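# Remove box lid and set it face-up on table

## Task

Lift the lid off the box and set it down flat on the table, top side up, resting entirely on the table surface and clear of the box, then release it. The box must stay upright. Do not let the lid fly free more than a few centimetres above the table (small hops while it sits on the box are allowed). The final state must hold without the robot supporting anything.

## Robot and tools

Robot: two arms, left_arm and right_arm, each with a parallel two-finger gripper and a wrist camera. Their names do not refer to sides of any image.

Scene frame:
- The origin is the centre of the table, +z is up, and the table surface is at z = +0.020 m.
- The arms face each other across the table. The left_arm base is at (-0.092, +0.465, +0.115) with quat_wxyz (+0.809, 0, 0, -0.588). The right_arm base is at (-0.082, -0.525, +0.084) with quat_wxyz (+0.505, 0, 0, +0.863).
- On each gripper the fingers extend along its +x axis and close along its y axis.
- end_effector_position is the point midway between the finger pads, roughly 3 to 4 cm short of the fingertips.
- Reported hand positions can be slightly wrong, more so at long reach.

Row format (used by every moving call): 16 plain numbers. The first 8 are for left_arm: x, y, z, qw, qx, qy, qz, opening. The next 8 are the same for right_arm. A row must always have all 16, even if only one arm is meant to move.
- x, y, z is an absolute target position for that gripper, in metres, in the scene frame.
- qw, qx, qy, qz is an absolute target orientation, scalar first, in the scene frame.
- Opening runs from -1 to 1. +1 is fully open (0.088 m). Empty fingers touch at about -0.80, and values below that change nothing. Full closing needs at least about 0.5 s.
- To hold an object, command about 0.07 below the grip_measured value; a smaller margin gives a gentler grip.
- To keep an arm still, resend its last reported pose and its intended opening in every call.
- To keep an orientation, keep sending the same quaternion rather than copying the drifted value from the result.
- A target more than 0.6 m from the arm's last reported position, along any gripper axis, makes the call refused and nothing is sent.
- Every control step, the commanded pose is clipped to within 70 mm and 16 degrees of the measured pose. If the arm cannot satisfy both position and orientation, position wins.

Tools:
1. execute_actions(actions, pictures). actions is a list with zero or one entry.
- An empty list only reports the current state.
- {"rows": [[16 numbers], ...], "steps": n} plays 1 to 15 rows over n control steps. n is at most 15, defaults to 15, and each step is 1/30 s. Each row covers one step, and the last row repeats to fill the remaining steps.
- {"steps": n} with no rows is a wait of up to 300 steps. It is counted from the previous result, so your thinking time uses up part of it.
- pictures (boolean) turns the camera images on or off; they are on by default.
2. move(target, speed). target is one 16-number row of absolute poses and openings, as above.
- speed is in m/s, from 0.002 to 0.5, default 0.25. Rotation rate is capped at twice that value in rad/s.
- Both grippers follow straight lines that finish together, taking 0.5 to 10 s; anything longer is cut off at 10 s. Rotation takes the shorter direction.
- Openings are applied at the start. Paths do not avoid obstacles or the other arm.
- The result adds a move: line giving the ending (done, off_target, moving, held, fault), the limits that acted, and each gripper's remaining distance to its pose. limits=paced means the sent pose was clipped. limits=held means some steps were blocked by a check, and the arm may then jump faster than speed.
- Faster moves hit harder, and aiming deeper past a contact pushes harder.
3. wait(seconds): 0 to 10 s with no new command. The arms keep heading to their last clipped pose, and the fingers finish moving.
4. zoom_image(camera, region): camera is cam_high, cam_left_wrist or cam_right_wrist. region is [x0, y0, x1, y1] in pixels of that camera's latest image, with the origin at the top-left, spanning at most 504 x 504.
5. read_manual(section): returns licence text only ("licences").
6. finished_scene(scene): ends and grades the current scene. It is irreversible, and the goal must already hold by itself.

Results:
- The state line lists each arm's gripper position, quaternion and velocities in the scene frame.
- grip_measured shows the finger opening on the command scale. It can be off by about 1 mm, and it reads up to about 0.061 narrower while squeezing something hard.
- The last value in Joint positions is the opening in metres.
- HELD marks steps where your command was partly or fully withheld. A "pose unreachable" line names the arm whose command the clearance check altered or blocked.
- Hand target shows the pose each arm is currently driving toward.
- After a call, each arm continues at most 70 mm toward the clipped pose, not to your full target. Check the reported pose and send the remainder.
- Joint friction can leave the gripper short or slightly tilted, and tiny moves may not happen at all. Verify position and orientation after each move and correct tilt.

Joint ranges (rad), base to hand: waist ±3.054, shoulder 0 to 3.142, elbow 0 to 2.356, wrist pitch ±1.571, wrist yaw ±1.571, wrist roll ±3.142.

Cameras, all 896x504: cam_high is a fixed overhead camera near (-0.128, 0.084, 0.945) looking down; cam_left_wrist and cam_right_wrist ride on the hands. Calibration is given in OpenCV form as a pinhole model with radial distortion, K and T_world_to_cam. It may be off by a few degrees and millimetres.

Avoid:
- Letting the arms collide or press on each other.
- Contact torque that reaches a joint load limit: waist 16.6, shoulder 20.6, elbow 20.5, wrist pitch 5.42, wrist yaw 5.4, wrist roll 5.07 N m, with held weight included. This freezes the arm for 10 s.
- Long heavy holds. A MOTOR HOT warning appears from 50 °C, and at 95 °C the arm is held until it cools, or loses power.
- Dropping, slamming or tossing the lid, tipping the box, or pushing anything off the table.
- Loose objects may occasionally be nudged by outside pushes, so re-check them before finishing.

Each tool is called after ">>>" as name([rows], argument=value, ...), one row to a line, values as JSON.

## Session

>>> execute_actions(actions=[])

Scene clock: 0.00 s of 4100.00 s.
left_arm: end_effector_position=(-0.2901, +0.0601, +0.2774) grip_measured=+1.000 end_effector_quat_wxyz=(+0.069, +0.594, -0.551, -0.582) end_effector_velocity=(-0.003, +0.003, -0.001) end_effector_angular_velocity=(+0.007, -0.005, -0.018) | right_arm: end_effector_position=(+0.3064, -0.1806, +0.2661) grip_measured=+0.998 end_effector_quat_wxyz=(+0.842, -0.157, +0.311, +0.412) end_effector_velocity=(-0.002, -0.002, -0.003) end_effector_angular_velocity=(-0.007, +0.008, +0.008)
Joint positions: left_arm=[-0.796  1.636  1.117 -0.147 -0.089  1.909  0.088] | right_arm=[-1.407  1.904  1.553 -0.375 -0.176 -0.164  0.088]
Joint velocities: left_arm=[-0.007 -0.002 -0.002 -0.007  0.007  0.007  0.   ] | right_arm=[-0.002 -0.002 -0.007 -0.007 -0.007 -0.007 -0.   ]
Motor temperatures (°C, as the motors report them): left_arm=[25 26 28 27 26 24] | right_arm=[26 25 25 26 25 26]
Heat: left arm: hottest elbow 28 °C (+0.0 °C/min); right arm: hottest waist 26 °C (+0.0 °C/min).
Hand target (left_arm): -0.290, +0.060, +0.277; +0.069, +0.594, -0.551, -0.582
Hand target (right_arm): +0.306, -0.181, +0.266; +0.842, -0.157, +0.311, +0.412
camera_calibration (this result's frames):
cam_left_wrist: T_world_to_cam=[[0.566515, 0.406741, -0.716675, 0.342182], [0.823741, -0.255625, 0.50607, 0.141791], [0.0226392, -0.87705, -0.479865, 0.266028], [0, 0, 0, 1]] pos_world=[-0.316672, 0.130386, 0.301134]
cam_right_wrist: T_world_to_cam=[[0.80815, -0.588837, -0.0128478, -0.339161], [-0.504387, -0.680654, -0.531323, 0.20708], [0.304118, 0.435869, -0.847072, 0.290895], [0, 0, 0, 1]] pos_world=[0.290075, -0.185552, 0.352078]

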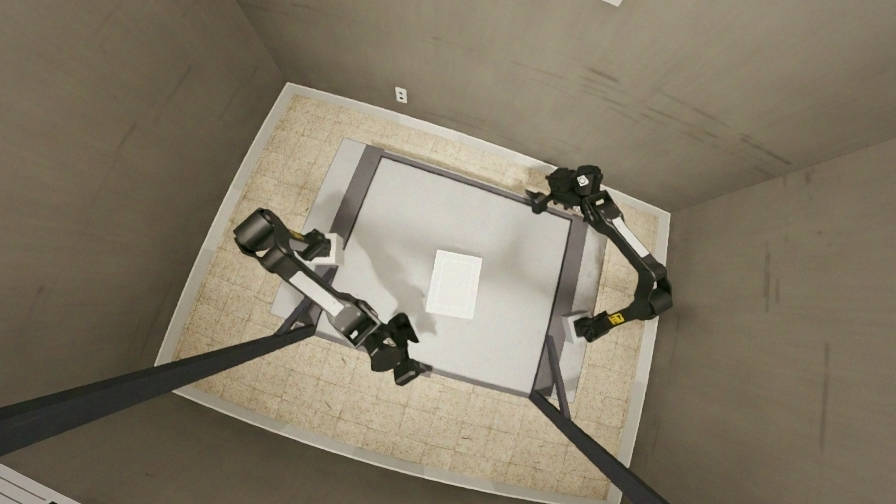

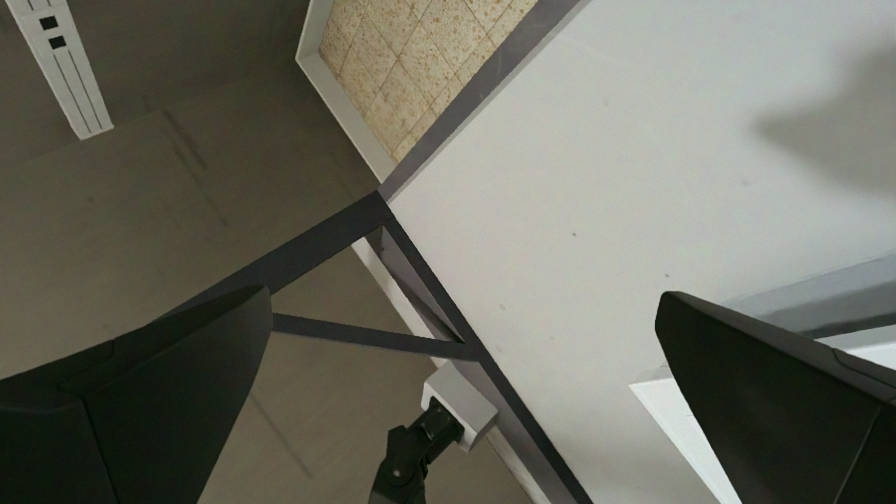

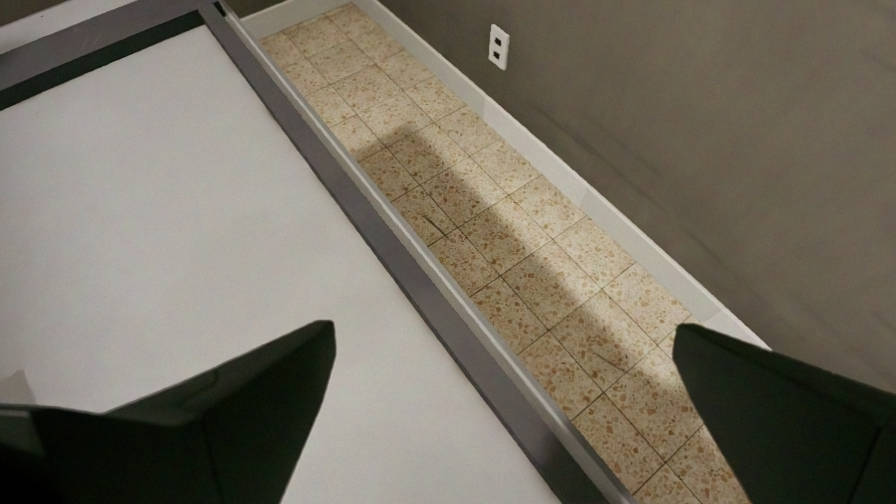

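>>> move(target=[-0.093,0.147,0.22,0.746,0.113,0.132,-0.643,1,-0.047,-0.159,0.22,0.643,-0.132,0.113,0.746,1])

>>> move(target=[-0.091,0.135,0.11,0.746,0.113,0.132,-0.643,1,-0.049,-0.147,0.106,0.643,-0.132,0.113,0.746,1], speed=0.15)

Scene clock: 6.10 s of 4100.00 s.
left_arm: end_effector_position=(-0.0940, +0.1431, +0.2249) grip_measured=+1.000 end_effector_quat_wxyz=(+0.744, +0.111, +0.128, -0.647) end_effector_velocity=(-0.000, +0.002, -0.003) end_effector_angular_velocity=(+0.012, +0.035, +0.008) | right_arm: end_effector_position=(-0.0467, -0.1575, +0.2217) grip_measured=+0.998 end_effector_quat_wxyz=(+0.640, -0.136, +0.114, +0.747) end_effector_velocity=(-0.000, -0.002, -0.004) end_effector_angular_velocity=(-0.014, +0.007, -0.007)
Joint positions: left_arm=[-0.43   1.231  0.258  0.622 -0.241 -0.087  0.088] | right_arm=[-0.756  1.369  0.508  0.476 -0.371 -0.15   0.088]
Joint velocities: left_arm=[ 0.002 -0.007 -0.002 -0.022  0.007 -0.037  0.   ] | right_arm=[ 0.002 -0.002 -0.007 -0.007  0.007  0.007 -0.   ]
Motor temperatures (°C, as the motors report them): left_arm=[25 27 29 27 26 24] | right_arm=[26 26 26 27 25 26]
Heat: left arm: hottest elbow 29 °C (+9.8 °C/min); right arm: hottest wrist pitch 27 °C (+9.8 °C/min).
Hand target (left_arm): -0.092, +0.147, +0.221; +0.746, +0.112, +0.133, -0.643
Hand target (right_arm): -0.048, -0.159, +0.221; +0.642, -0.135, +0.115, +0.746
Off the commanded pose (left_arm): 0.006 m, 1 deg.
Off the commanded pose (right_arm): 0.002 m, 1 deg.
move: done
camera_calibration (this result's frames):
cam_left_wrist: T_world_to_cam=[[-0.991623, -0.127256, 0.0221458, -0.0765103], [-0.0993728, 0.642055, -0.760191, 0.0975277], [0.08252, -0.756023, -0.649322, 0.335654], [0, 0, 0, 1]] pos_world=[-0.093876, 0.181408, 0.293782]
cam_right_wrist: T_world_to_cam=[[0.982527, 0.186049, -0.00517839, 0.0877661], [0.109416, -0.599886, -0.792569, 0.120378], [-0.150563, 0.778154, -0.60976, 0.330613], [0, 0, 0, 1]] pos_world=[-0.0496256, -0.201384, 0.297458]

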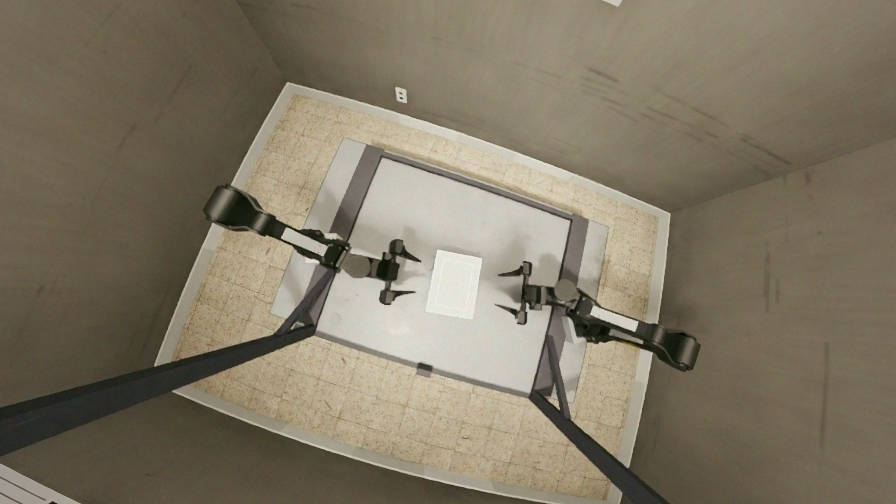

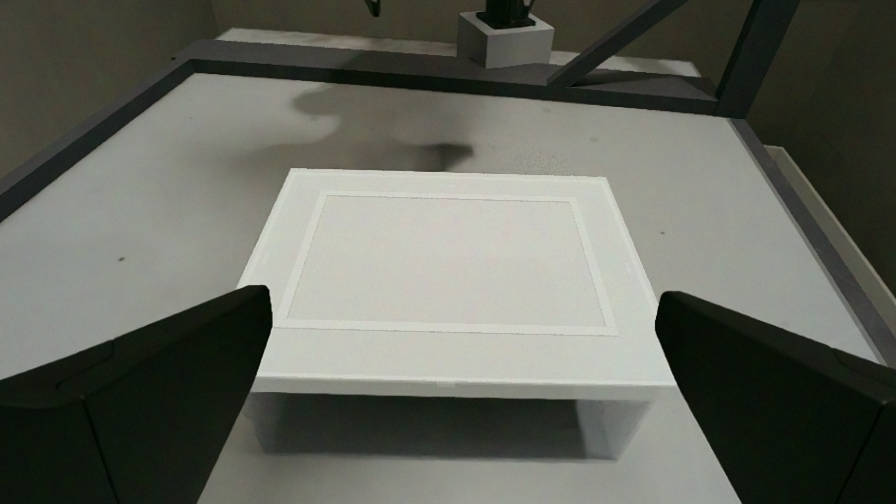

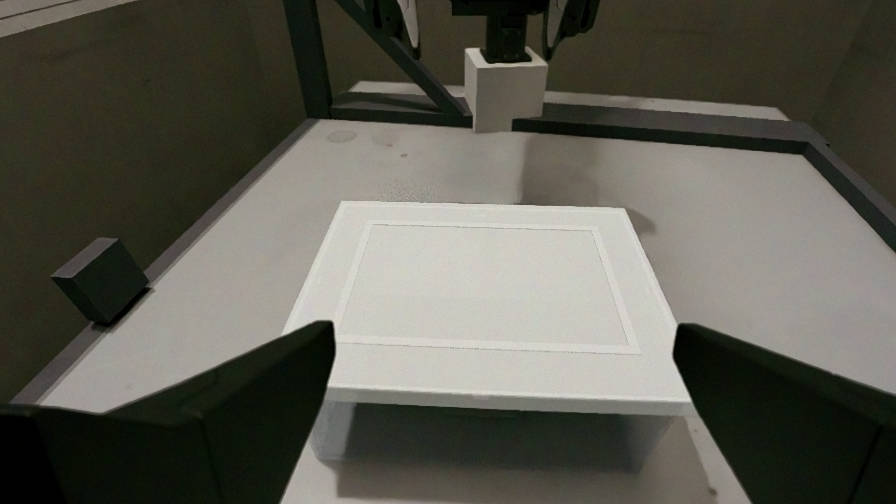

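Scene clock: 7.43 s of 4100.00 s.
left_arm: end_effector_position=(-0.0919, +0.1371, +0.1134) grip_measured=+1.000 end_effector_quat_wxyz=(+0.745, +0.117, +0.137, -0.642) end_effector_velocity=(+0.000, -0.000, -0.002) end_effector_angular_velocity=(-0.009, +0.005, +0.007) | right_arm: end_effector_position=(-0.0488, -0.1480, +0.1089) grip_measured=+0.998 end_effector_quat_wxyz=(+0.642, -0.133, +0.111, +0.747) end_effector_velocity=(+0.000, +0.002, +0.002) end_effector_angular_velocity=(+0.023, -0.009, +0.007)
Joint positions: left_arm=[-0.419  2.134  0.189  1.573 -0.238 -0.093  0.088] | right_arm=[-0.737  1.974  0.389  1.214 -0.353 -0.139  0.088]
Joint velocities: left_arm=[-0.002  0.032  0.002  0.037 -0.007 -0.007  0.   ] | right_arm=[-0.002  0.017  0.002  0.037 -0.007 -0.007  0.   ]
Motor temperatures (°C, as the motors report them): left_arm=[25 27 29 28 26 24] | right_arm=[26 26 26 27 25 26]
Heat: left arm: hottest elbow 29 °C (+8.1 °C/min); right arm: hottest wrist pitch 27 °C (+8.1 °C/min).
Hand target (left_arm): -0.091, +0.136, +0.112; +0.746, +0.117, +0.137, -0.642
Hand target (right_arm): -0.049, -0.148, +0.107; +0.643, -0.132, +0.113, +0.746
Off the commanded pose (left_arm): 0.004 m, 1 deg.
Off the commanded pose (right_arm): 0.003 m, 0 deg.
joint sent to its limit (left arm) — the command would take joint 4 (wrist pitch) past its upper limit, so that joint was sent only as far as its limit.
move: done
camera_calibration (this result's frames):
cam_left_wrist: T_world_to_cam=[[-0.990309, -0.136855, 0.0236195, -0.0713954], [-0.108637, 0.657424, -0.745648, 0.0122834], [0.0865179, -0.740989, -0.665921, 0.258687], [0, 0, 0, 1]] pos_world=[-0.0917502, 0.173838, 0.18311]
cam_right_wrist: T_world_to_cam=[[0.982925, 0.183962, -0.00405505, 0.0870445], [0.107553, -0.59227, -0.798529, 0.0386539], [-0.1493, 0.784458, -0.601943, 0.254279], [0, 0, 0, 1]] pos_world=[-0.0517516, -0.192591, 0.184281]

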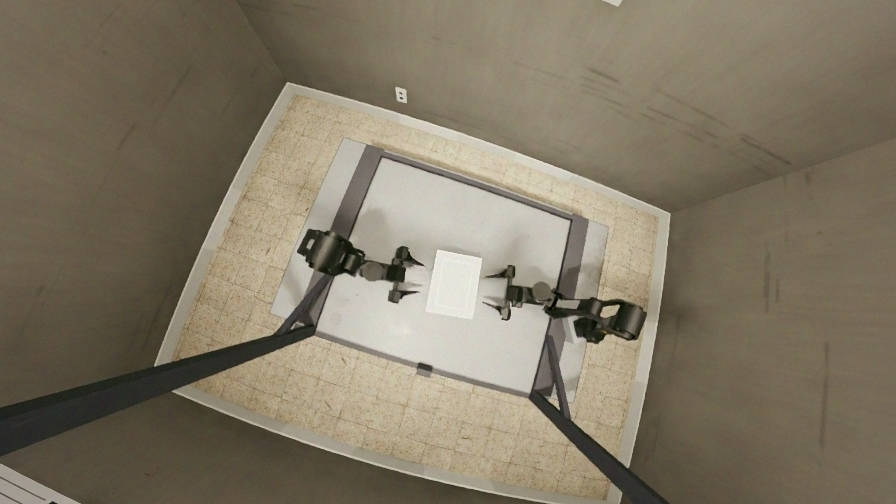

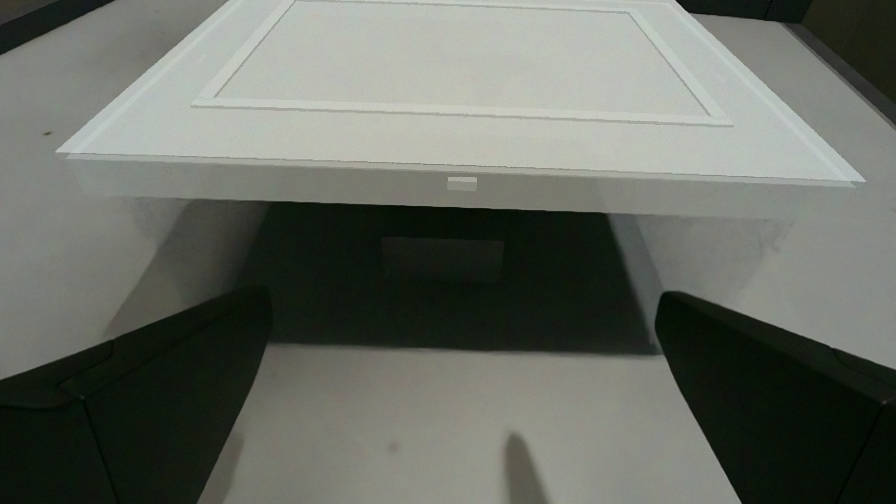

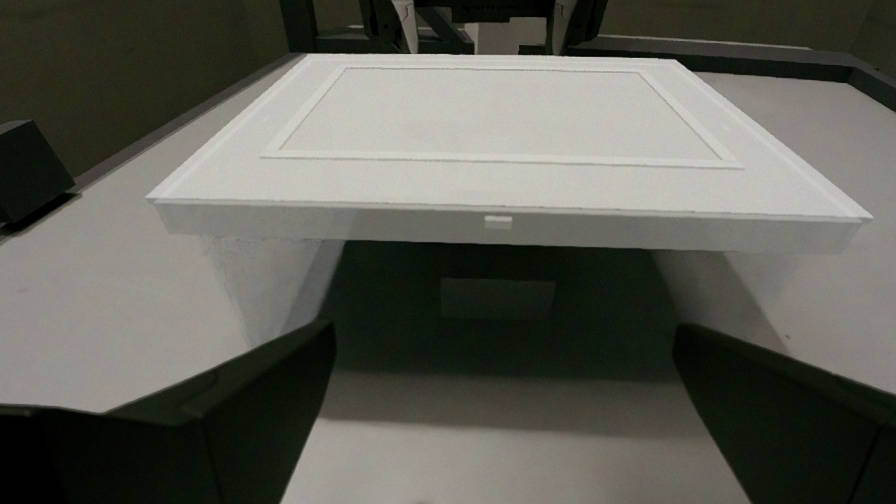

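>>> move(target=[-0.089,0.12,0.103,0.732,0.169,0.196,-0.631,1,-0.053,-0.13,0.099,0.631,-0.196,0.169,0.732,1], speed=0.1)

>>> move(target=[-0.084,0.088,0.103,0.732,0.169,0.196,-0.631,1,-0.058,-0.098,0.099,0.631,-0.196,0.169,0.732,1], speed=0.03)

Scene clock: 9.77 s of 4100.00 s.
left_arm: end_effector_position=(-0.0898, +0.1235, +0.0988) grip_measured=+1.000 end_effector_quat_wxyz=(+0.730, +0.176, +0.196, -0.630) end_effector_velocity=(-0.002, -0.000, -0.001) end_effector_angular_velocity=(+0.016, +0.009, -0.005) | right_arm: end_effector_position=(-0.0531, -0.1337, +0.0925) grip_measured=+0.998 end_effector_quat_wxyz=(+0.629, -0.197, +0.179, +0.731) end_effector_velocity=(-0.001, -0.003, -0.005) end_effector_angular_velocity=(-0.030, +0.003, +0.008)
Joint positions: left_arm=[-0.391  1.976  0.294  1.136 -0.195 -0.106  0.088] | right_arm=[-0.695  1.914  0.519  0.832 -0.289 -0.162  0.088]
Joint velocities: left_arm=[-0.002 -0.012  0.007 -0.037  0.007 -0.007  0.   ] | right_arm=[-0.002 -0.002  0.002 -0.037 -0.007 -0.007 -0.   ]
Motor temperatures (°C, as the motors report them): left_arm=[25 27 29 28 26 24] | right_arm=[26 26 26 27 25 26]
Heat: left arm: hottest elbow 29 °C (+6.1 °C/min); right arm: hottest wrist pitch 27 °C (+6.1 °C/min).
Hand target (left_arm): -0.089, +0.120, +0.102; +0.732, +0.169, +0.196, -0.630
Hand target (right_arm): -0.053, -0.130, +0.099; +0.631, -0.195, +0.169, +0.731
Off the commanded pose (left_arm): 0.006 m, 1 deg.
Off the commanded pose (right_arm): 0.007 m, 1 deg.
move: done
camera_calibration (this result's frames):
cam_left_wrist: T_world_to_cam=[[-0.990592, -0.136127, 0.0140469, -0.0700118], [-0.115397, 0.775711, -0.620448, -0.0170421], [0.0735636, -0.616231, -0.784122, 0.233842], [0, 0, 0, 1]] pos_world=[-0.088522, 0.14779, 0.17377]
cam_right_wrist: T_world_to_cam=[[0.984121, 0.175151, -0.0287808, 0.0897061], [0.110912, -0.73339, -0.670699, 0.00395607], [-0.138581, 0.656857, -0.741171, 0.228931], [0, 0, 0, 1]] pos_world=[-0.0569948, -0.163186, 0.174912]

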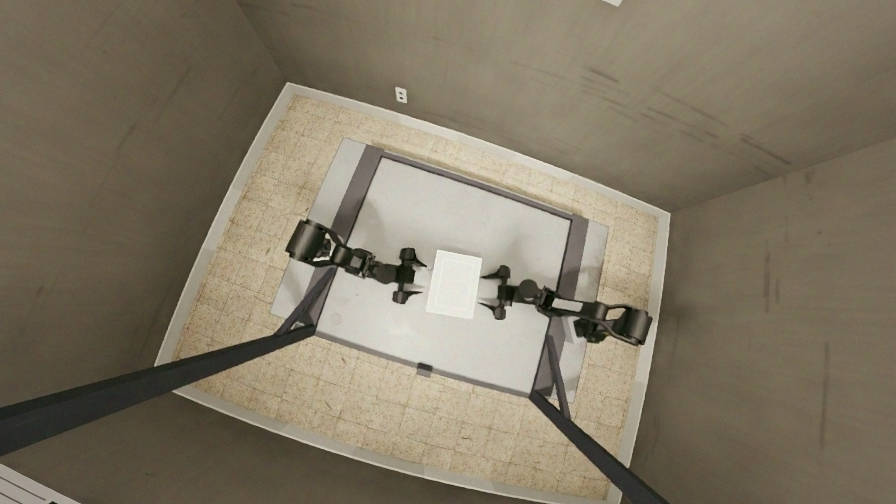

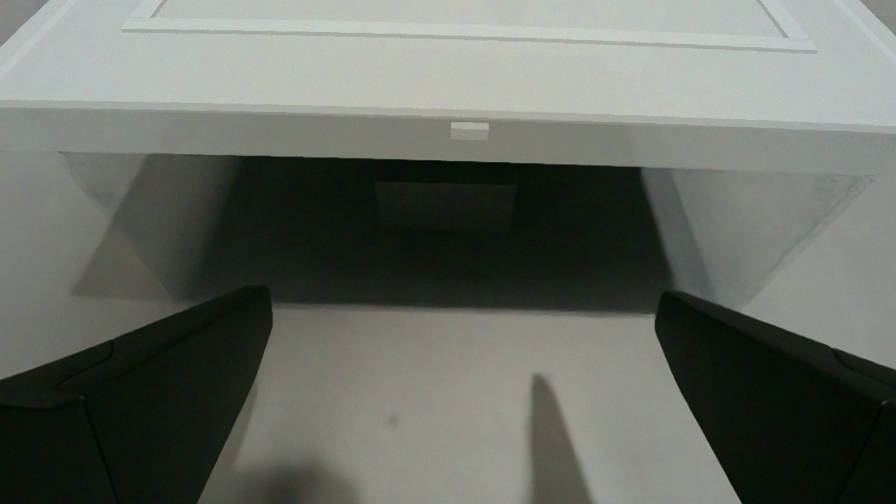

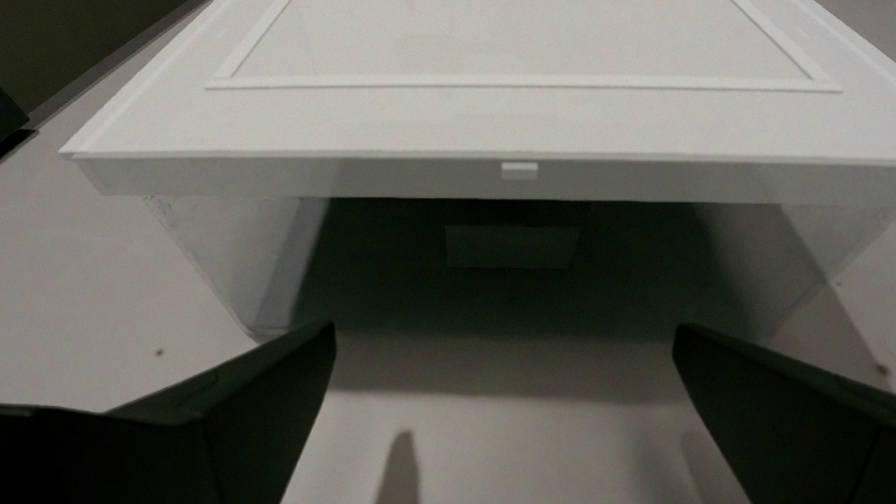

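Scene clock: 11.20 s of 4100.00 s.
left_arm: end_effector_position=(-0.0871, +0.0957, +0.1028) grip_measured=+1.000 end_effector_quat_wxyz=(+0.730, +0.170, +0.198, -0.632) end_effector_velocity=(-0.002, +0.001, -0.001) end_effector_angular_velocity=(+0.008, -0.003, -0.012) | right_arm: end_effector_position=(-0.0548, -0.1070, +0.0975) grip_measured=+0.998 end_effector_quat_wxyz=(+0.631, -0.199, +0.173, +0.730) end_effector_velocity=(-0.002, -0.002, -0.002) end_effector_angular_velocity=(-0.016, +0.020, +0.013)
Joint positions: left_arm=[-0.367  1.99   0.402  1.052 -0.168 -0.103  0.088] | right_arm=[-0.669  1.952  0.625  0.773 -0.26  -0.156  0.088]
Joint velocities: left_arm=[-0.002 -0.002 -0.002 -0.007  0.007  0.007  0.   ] | right_arm=[-0.002 -0.002  0.002 -0.022 -0.022  0.007 -0.   ]
Motor temperatures (°C, as the motors report them): left_arm=[25 27 29 28 26 24] | right_arm=[26 26 26 27 25 26]
Heat: left arm: hottest elbow 29 °C (+5.4 °C/min); right arm: hottest wrist pitch 27 °C (+5.4 °C/min).
Hand target (left_arm): -0.084, +0.088, +0.103; +0.732, +0.169, +0.196, -0.631
Hand target (right_arm): -0.058, -0.098, +0.099; +0.631, -0.196, +0.169, +0.732
Off the commanded pose (left_arm): 0.008 m, 0 deg.
Off the commanded pose (right_arm): 0.010 m, 1 deg.
move: off_target (right_arm)
camera_calibration (this result's frames):
cam_left_wrist: T_world_to_cam=[[-0.990412, -0.135434, 0.0272442, -0.072578], [-0.122607, 0.770865, -0.625088, 0.00762302], [0.0636564, -0.622435, -0.780079, 0.219024], [0, 0, 0, 1]] pos_world=[-0.0848898, 0.120623, 0.177599]
cam_right_wrist: T_world_to_cam=[[0.98466, 0.173745, -0.0160193, 0.0855324], [0.117759, -0.729498, -0.67377, 0.0281799], [-0.12875, 0.661548, -0.738768, 0.215637], [0, 0, 0, 1]] pos_world=[-0.0597756, -0.136958, 0.179662]

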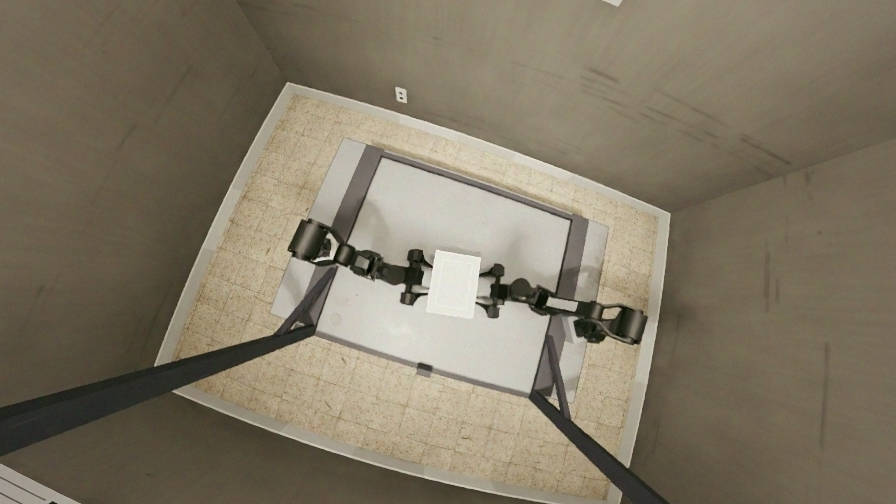

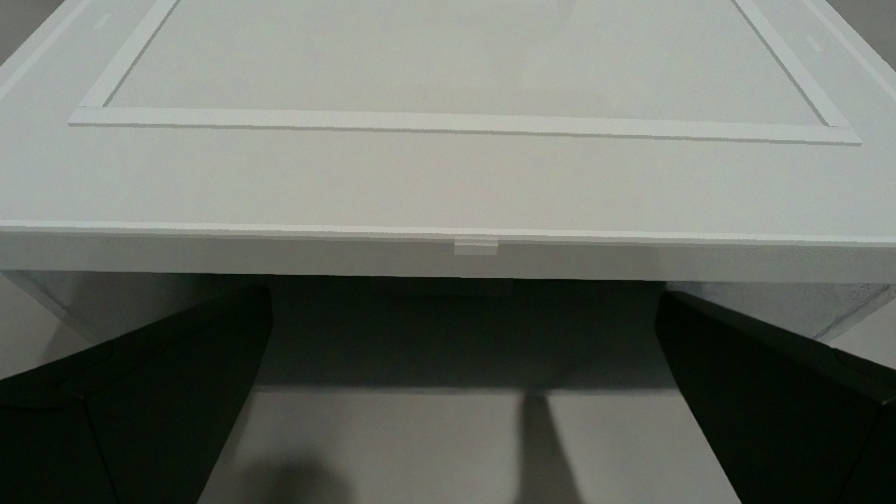

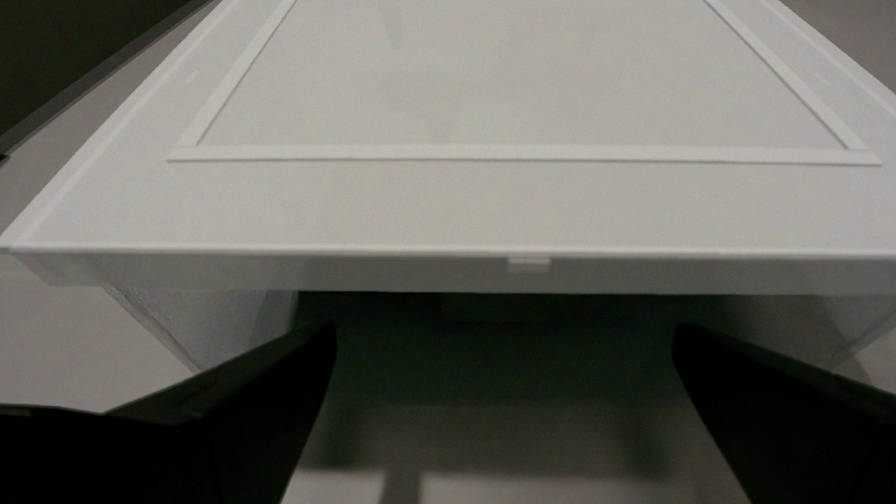

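>>> move(target=[-0.088,0.099,0.15,0.746,0.113,0.132,-0.643,1,-0.054,-0.111,0.148,0.643,-0.132,0.113,0.746,1], speed=0.012)

Scene clock: 19.70 s of 4100.00 s.
left_arm: end_effector_position=(-0.0871, +0.0974, +0.1479) grip_measured=+1.000 end_effector_quat_wxyz=(+0.746, +0.112, +0.136, -0.642) end_effector_velocity=(+0.000, +0.002, -0.004) end_effector_angular_velocity=(+0.023, -0.011, +0.002) | right_arm: end_effector_position=(-0.0541, -0.1108, +0.1416) grip_measured=+0.998 end_effector_quat_wxyz=(+0.642, -0.139, +0.118, +0.744) end_effector_velocity=(-0.000, -0.002, +0.000) end_effector_angular_velocity=(+0.005, +0.001, +0.016)
Joint positions: left_arm=[-0.381  1.892  0.331  1.198 -0.202 -0.083  0.088] | right_arm=[-0.686  1.853  0.552  0.915 -0.299 -0.122  0.088]
Joint velocities: left_arm=[-0.002 -0.002 -0.002 -0.022 -0.007  0.007  0.   ] | right_arm=[-0.007 -0.002 -0.007  0.007 -0.022 -0.007  0.   ]
Motor temperatures (°C, as the motors report them): left_arm=[25 28 29 29 26 24] | right_arm=[26 28 27 28 25 26]
Heat: left arm: hottest elbow 29 °C (+3.0 °C/min); right arm: hottest shoulder 28 °C (+6.1 °C/min).
Hand target (left_arm): -0.088, +0.099, +0.150; +0.746, +0.113, +0.132, -0.643
Hand target (right_arm): -0.054, -0.111, +0.148; +0.643, -0.132, +0.113, +0.746
Off the commanded pose (left_arm): 0.003 m, 0 deg.
Off the commanded pose (right_arm): 0.006 m, 1 deg.
move: done
camera_calibration (this result's frames):
cam_left_wrist: T_world_to_cam=[[-0.989926, -0.138575, 0.0290601, -0.0735713], [-0.113209, 0.65139, -0.75025, 0.0654927], [0.0850362, -0.745981, -0.660516, 0.251454], [0, 0, 0, 1]] pos_world=[-0.0867985, 0.134724, 0.217363]
cam_right_wrist: T_world_to_cam=[[0.983809, 0.179082, -0.00697623, 0.0854134], [0.105297, -0.609084, -0.786084, 0.0836162], [-0.145023, 0.772623, -0.61808, 0.245193], [0, 0, 0, 1]] pos_world=[-0.0572765, -0.153809, 0.217874]

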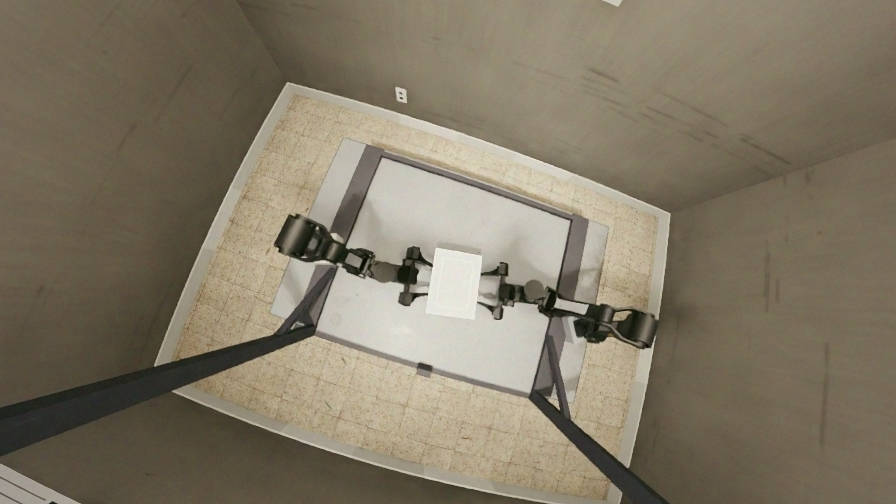

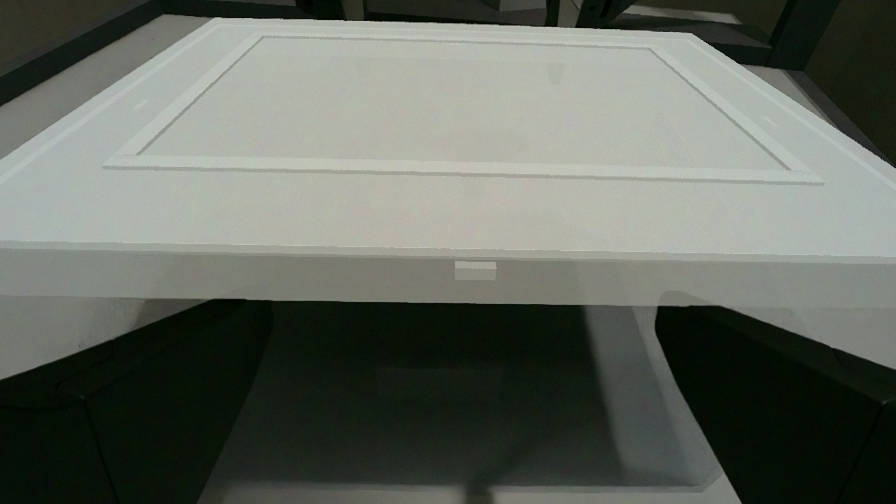

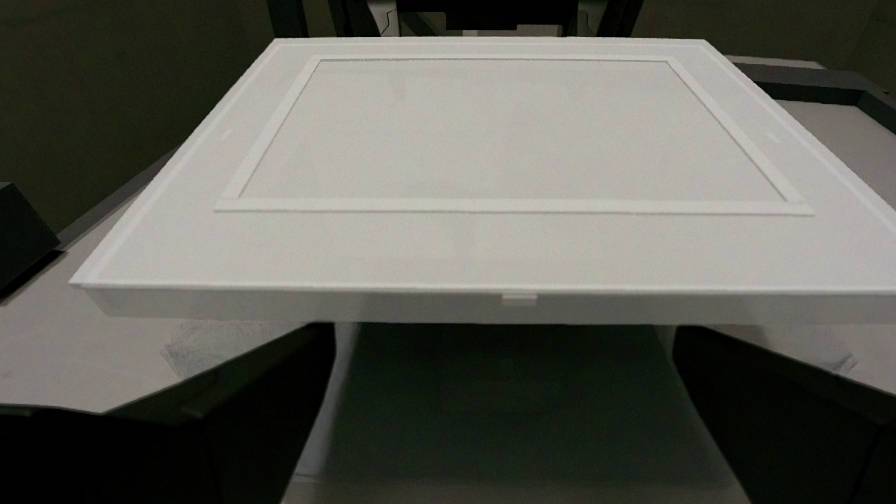

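Looks separated. Go straight up first, then inward.

>>> move(target=[-0.087,0.096,0.172,0.746,0.113,0.132,-0.643,1,-0.0545,-0.107,0.171,0.643,-0.132,0.113,0.746,1], speed=0.015)

>>> move(target=[-0.085,0.081,0.176,0.746,0.113,0.132,-0.643,1,-0.057,-0.090,0.175,0.643,-0.132,0.113,0.746,1], speed=0.015)

Scene clock: 22.80 s of 4100.00 s.
left_arm: end_effector_position=(-0.0870, +0.1001, +0.1651) grip_measured=+1.000 end_effector_quat_wxyz=(+0.745, +0.119, +0.140, -0.641) end_effector_velocity=(-0.002, +0.003, -0.004) end_effector_angular_velocity=(+0.026, +0.008, -0.007) | right_arm: end_effector_position=(-0.0540, -0.1105, +0.1610) grip_measured=+0.998 end_effector_quat_wxyz=(+0.642, -0.140, +0.122, +0.744) end_effector_velocity=(-0.001, -0.004, -0.007) end_effector_angular_velocity=(-0.035, +0.002, +0.007)
Joint positions: left_arm=[-0.381  1.755  0.333  1.045 -0.202 -0.082  0.088] | right_arm=[-0.686  1.764  0.574  0.797 -0.299 -0.12   0.088]
Joint velocities: left_arm=[-0.002 -0.012 -0.002 -0.037  0.007 -0.007  0.   ] | right_arm=[-0.002 -0.002 -0.002 -0.037 -0.007 -0.007 -0.   ]
Motor temperatures (°C, as the motors report them): left_arm=[25 29 29 29 26 25] | right_arm=[26 28 27 29 25 26]
Heat: left arm: hottest shoulder 29 °C (+2.6 °C/min); right arm: hottest wrist pitch 29 °C (+7.9 °C/min).
Hand target (left_arm): -0.087, +0.096, +0.172; +0.746, +0.113, +0.132, -0.643
Hand target (right_arm): -0.054, -0.107, +0.171; +0.643, -0.132, +0.113, +0.746
Off the commanded pose (left_arm): 0.008 m, 1 deg.
Off the commanded pose (right_arm): 0.011 m, 1 deg.
move: off_target (right_arm)
camera_calibration (this result's frames):
cam_left_wrist: T_world_to_cam=[[-0.990064, -0.138425, 0.0247366, -0.0728373], [-0.111089, 0.66211, -0.741128, 0.0742887], [0.0862119, -0.736512, -0.670908, 0.265651], [0, 0, 0, 1]] pos_world=[-0.0867632, 0.136385, 0.235086]
cam_right_wrist: T_world_to_cam=[[0.983929, 0.178209, -0.0112266, 0.0860324], [0.102302, -0.61413, -0.782546, 0.0977685], [-0.146351, 0.768821, -0.622491, 0.257173], [0, 0, 0, 1]] pos_world=[-0.0570142, -0.153009, 0.237562]

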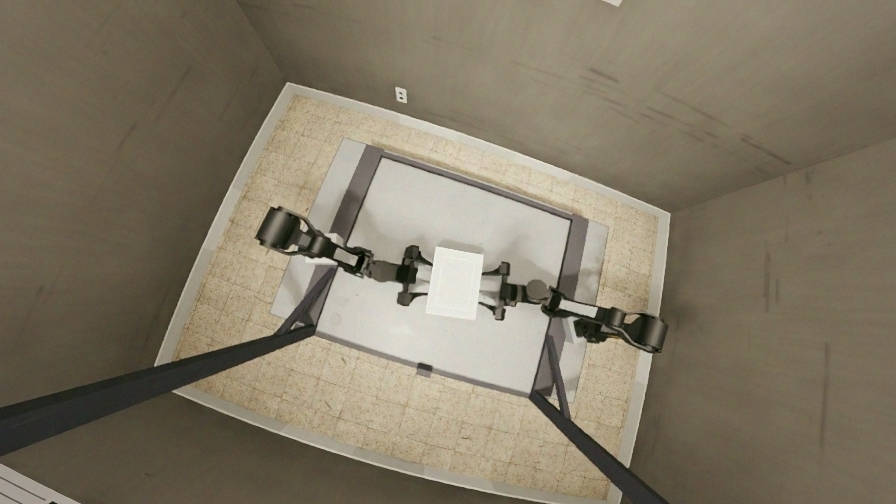

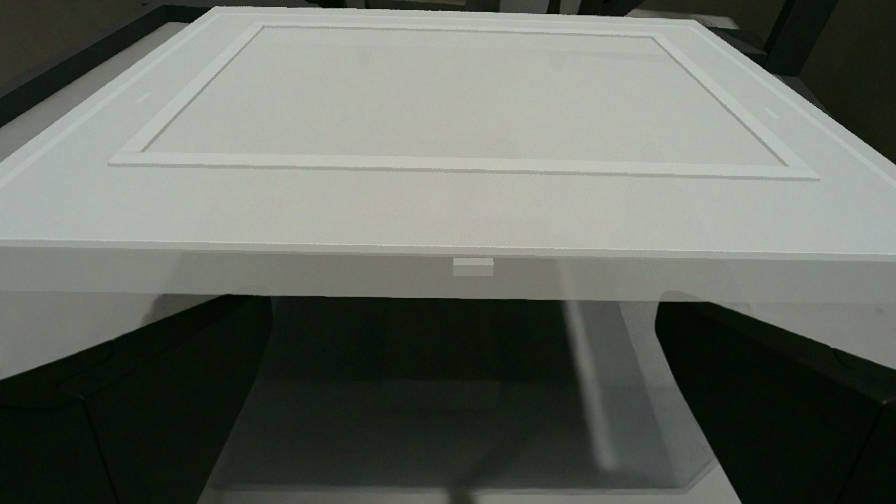

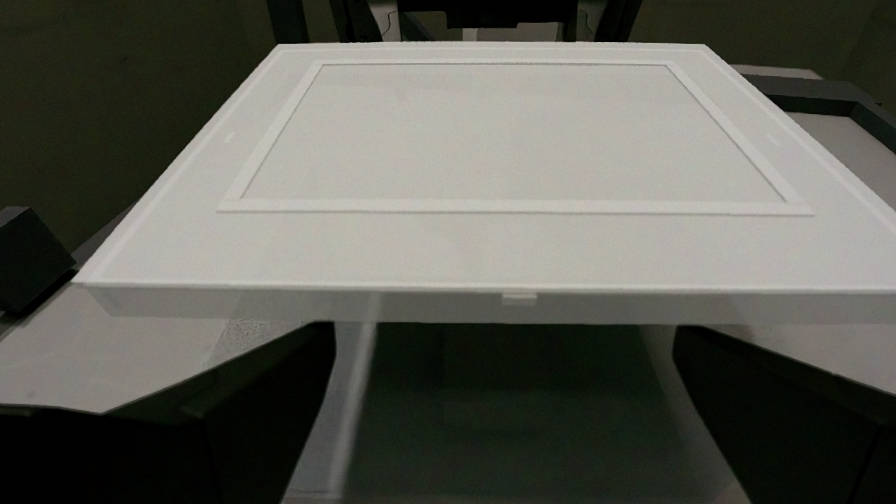

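Scene clock: 24.70 s of 4100.00 s.
left_arm: end_effector_position=(-0.0858, +0.0923, +0.1658) grip_measured=+1.000 end_effector_quat_wxyz=(+0.744, +0.125, +0.144, -0.640) end_effector_velocity=(+0.000, +0.001, -0.001) end_effector_angular_velocity=(+0.004, +0.017, +0.013) | right_arm: end_effector_position=(-0.0552, -0.1001, +0.1632) grip_measured=+0.998 end_effector_quat_wxyz=(+0.641, -0.143, +0.128, +0.743) end_effector_velocity=(+0.002, -0.002, -0.001) end_effector_angular_velocity=(-0.006, -0.003, +0.002)
Joint positions: left_arm=[-0.374  1.755  0.372  0.991 -0.195 -0.079  0.088] | right_arm=[-0.675  1.779  0.624  0.752 -0.289 -0.113  0.088]
Joint velocities: left_arm=[-0.002 -0.002 -0.002 -0.007 -0.007 -0.022  0.   ] | right_arm=[-0.007 -0.002 -0.002 -0.007 -0.007 -0.007  0.   ]
Motor temperatures (°C, as the motors report them): left_arm=[25 29 29 29 26 25] | right_arm=[26 28 27 29 25 26]
Heat: left arm: hottest shoulder 29 °C (+2.4 °C/min); right arm: hottest wrist pitch 29 °C (+7.3 °C/min).
Hand target (left_arm): -0.085, +0.082, +0.176; +0.746, +0.113, +0.132, -0.643
Hand target (right_arm): -0.057, -0.091, +0.175; +0.643, -0.132, +0.113, +0.746
Off the commanded pose (left_arm): 0.015 m, 2 deg.
Off the commanded pose (right_arm): 0.016 m, 2 deg.
move: off_target (left_arm, right_arm)
camera_calibration (this result's frames):
cam_left_wrist: T_world_to_cam=[[-0.990126, -0.13856, 0.0212668, -0.072189], [-0.110017, 0.674054, -0.730443, 0.0772382], [0.0868752, -0.72557, -0.682642, 0.261301], [0, 0, 0, 1]] pos_world=[-0.0856792, 0.127527, 0.236329]
cam_right_wrist: T_world_to_cam=[[0.984174, 0.176351, -0.0173561, 0.0862326], [0.0980977, -0.623777, -0.775422, 0.103569], [-0.147573, 0.761448, -0.631205, 0.251034], [0, 0, 0, 1]] pos_world=[-0.057982, -0.141753, 0.24026]

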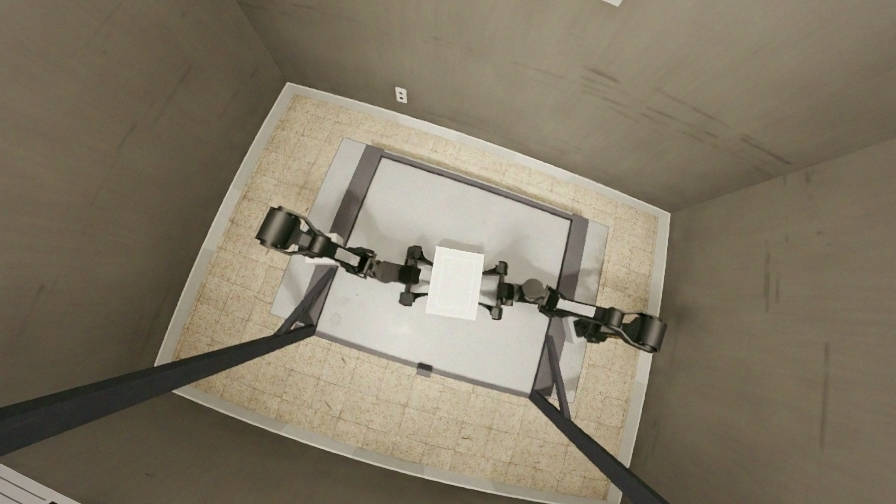

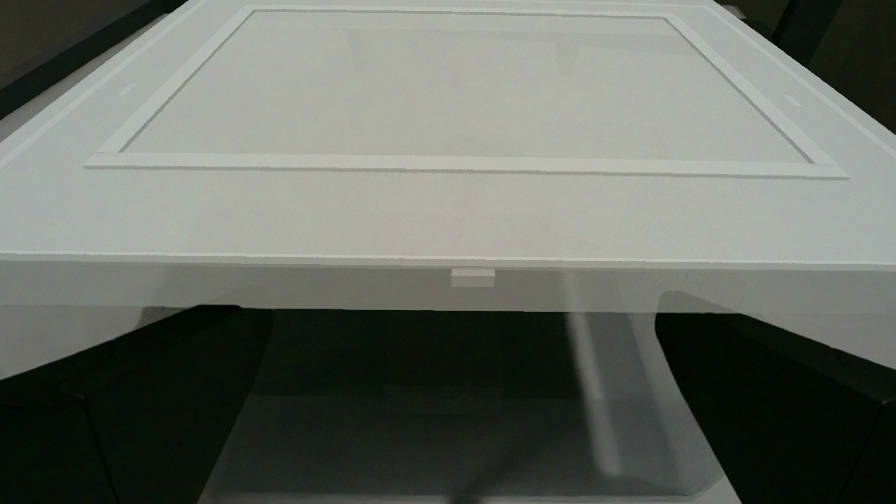

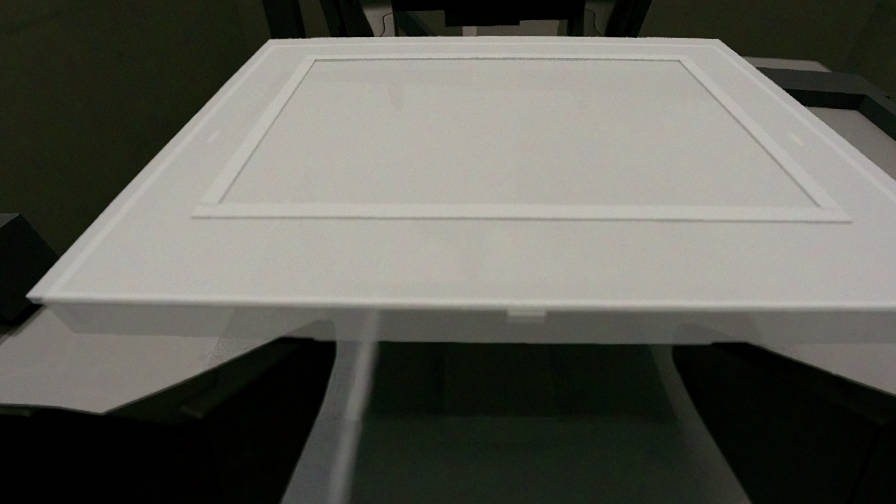

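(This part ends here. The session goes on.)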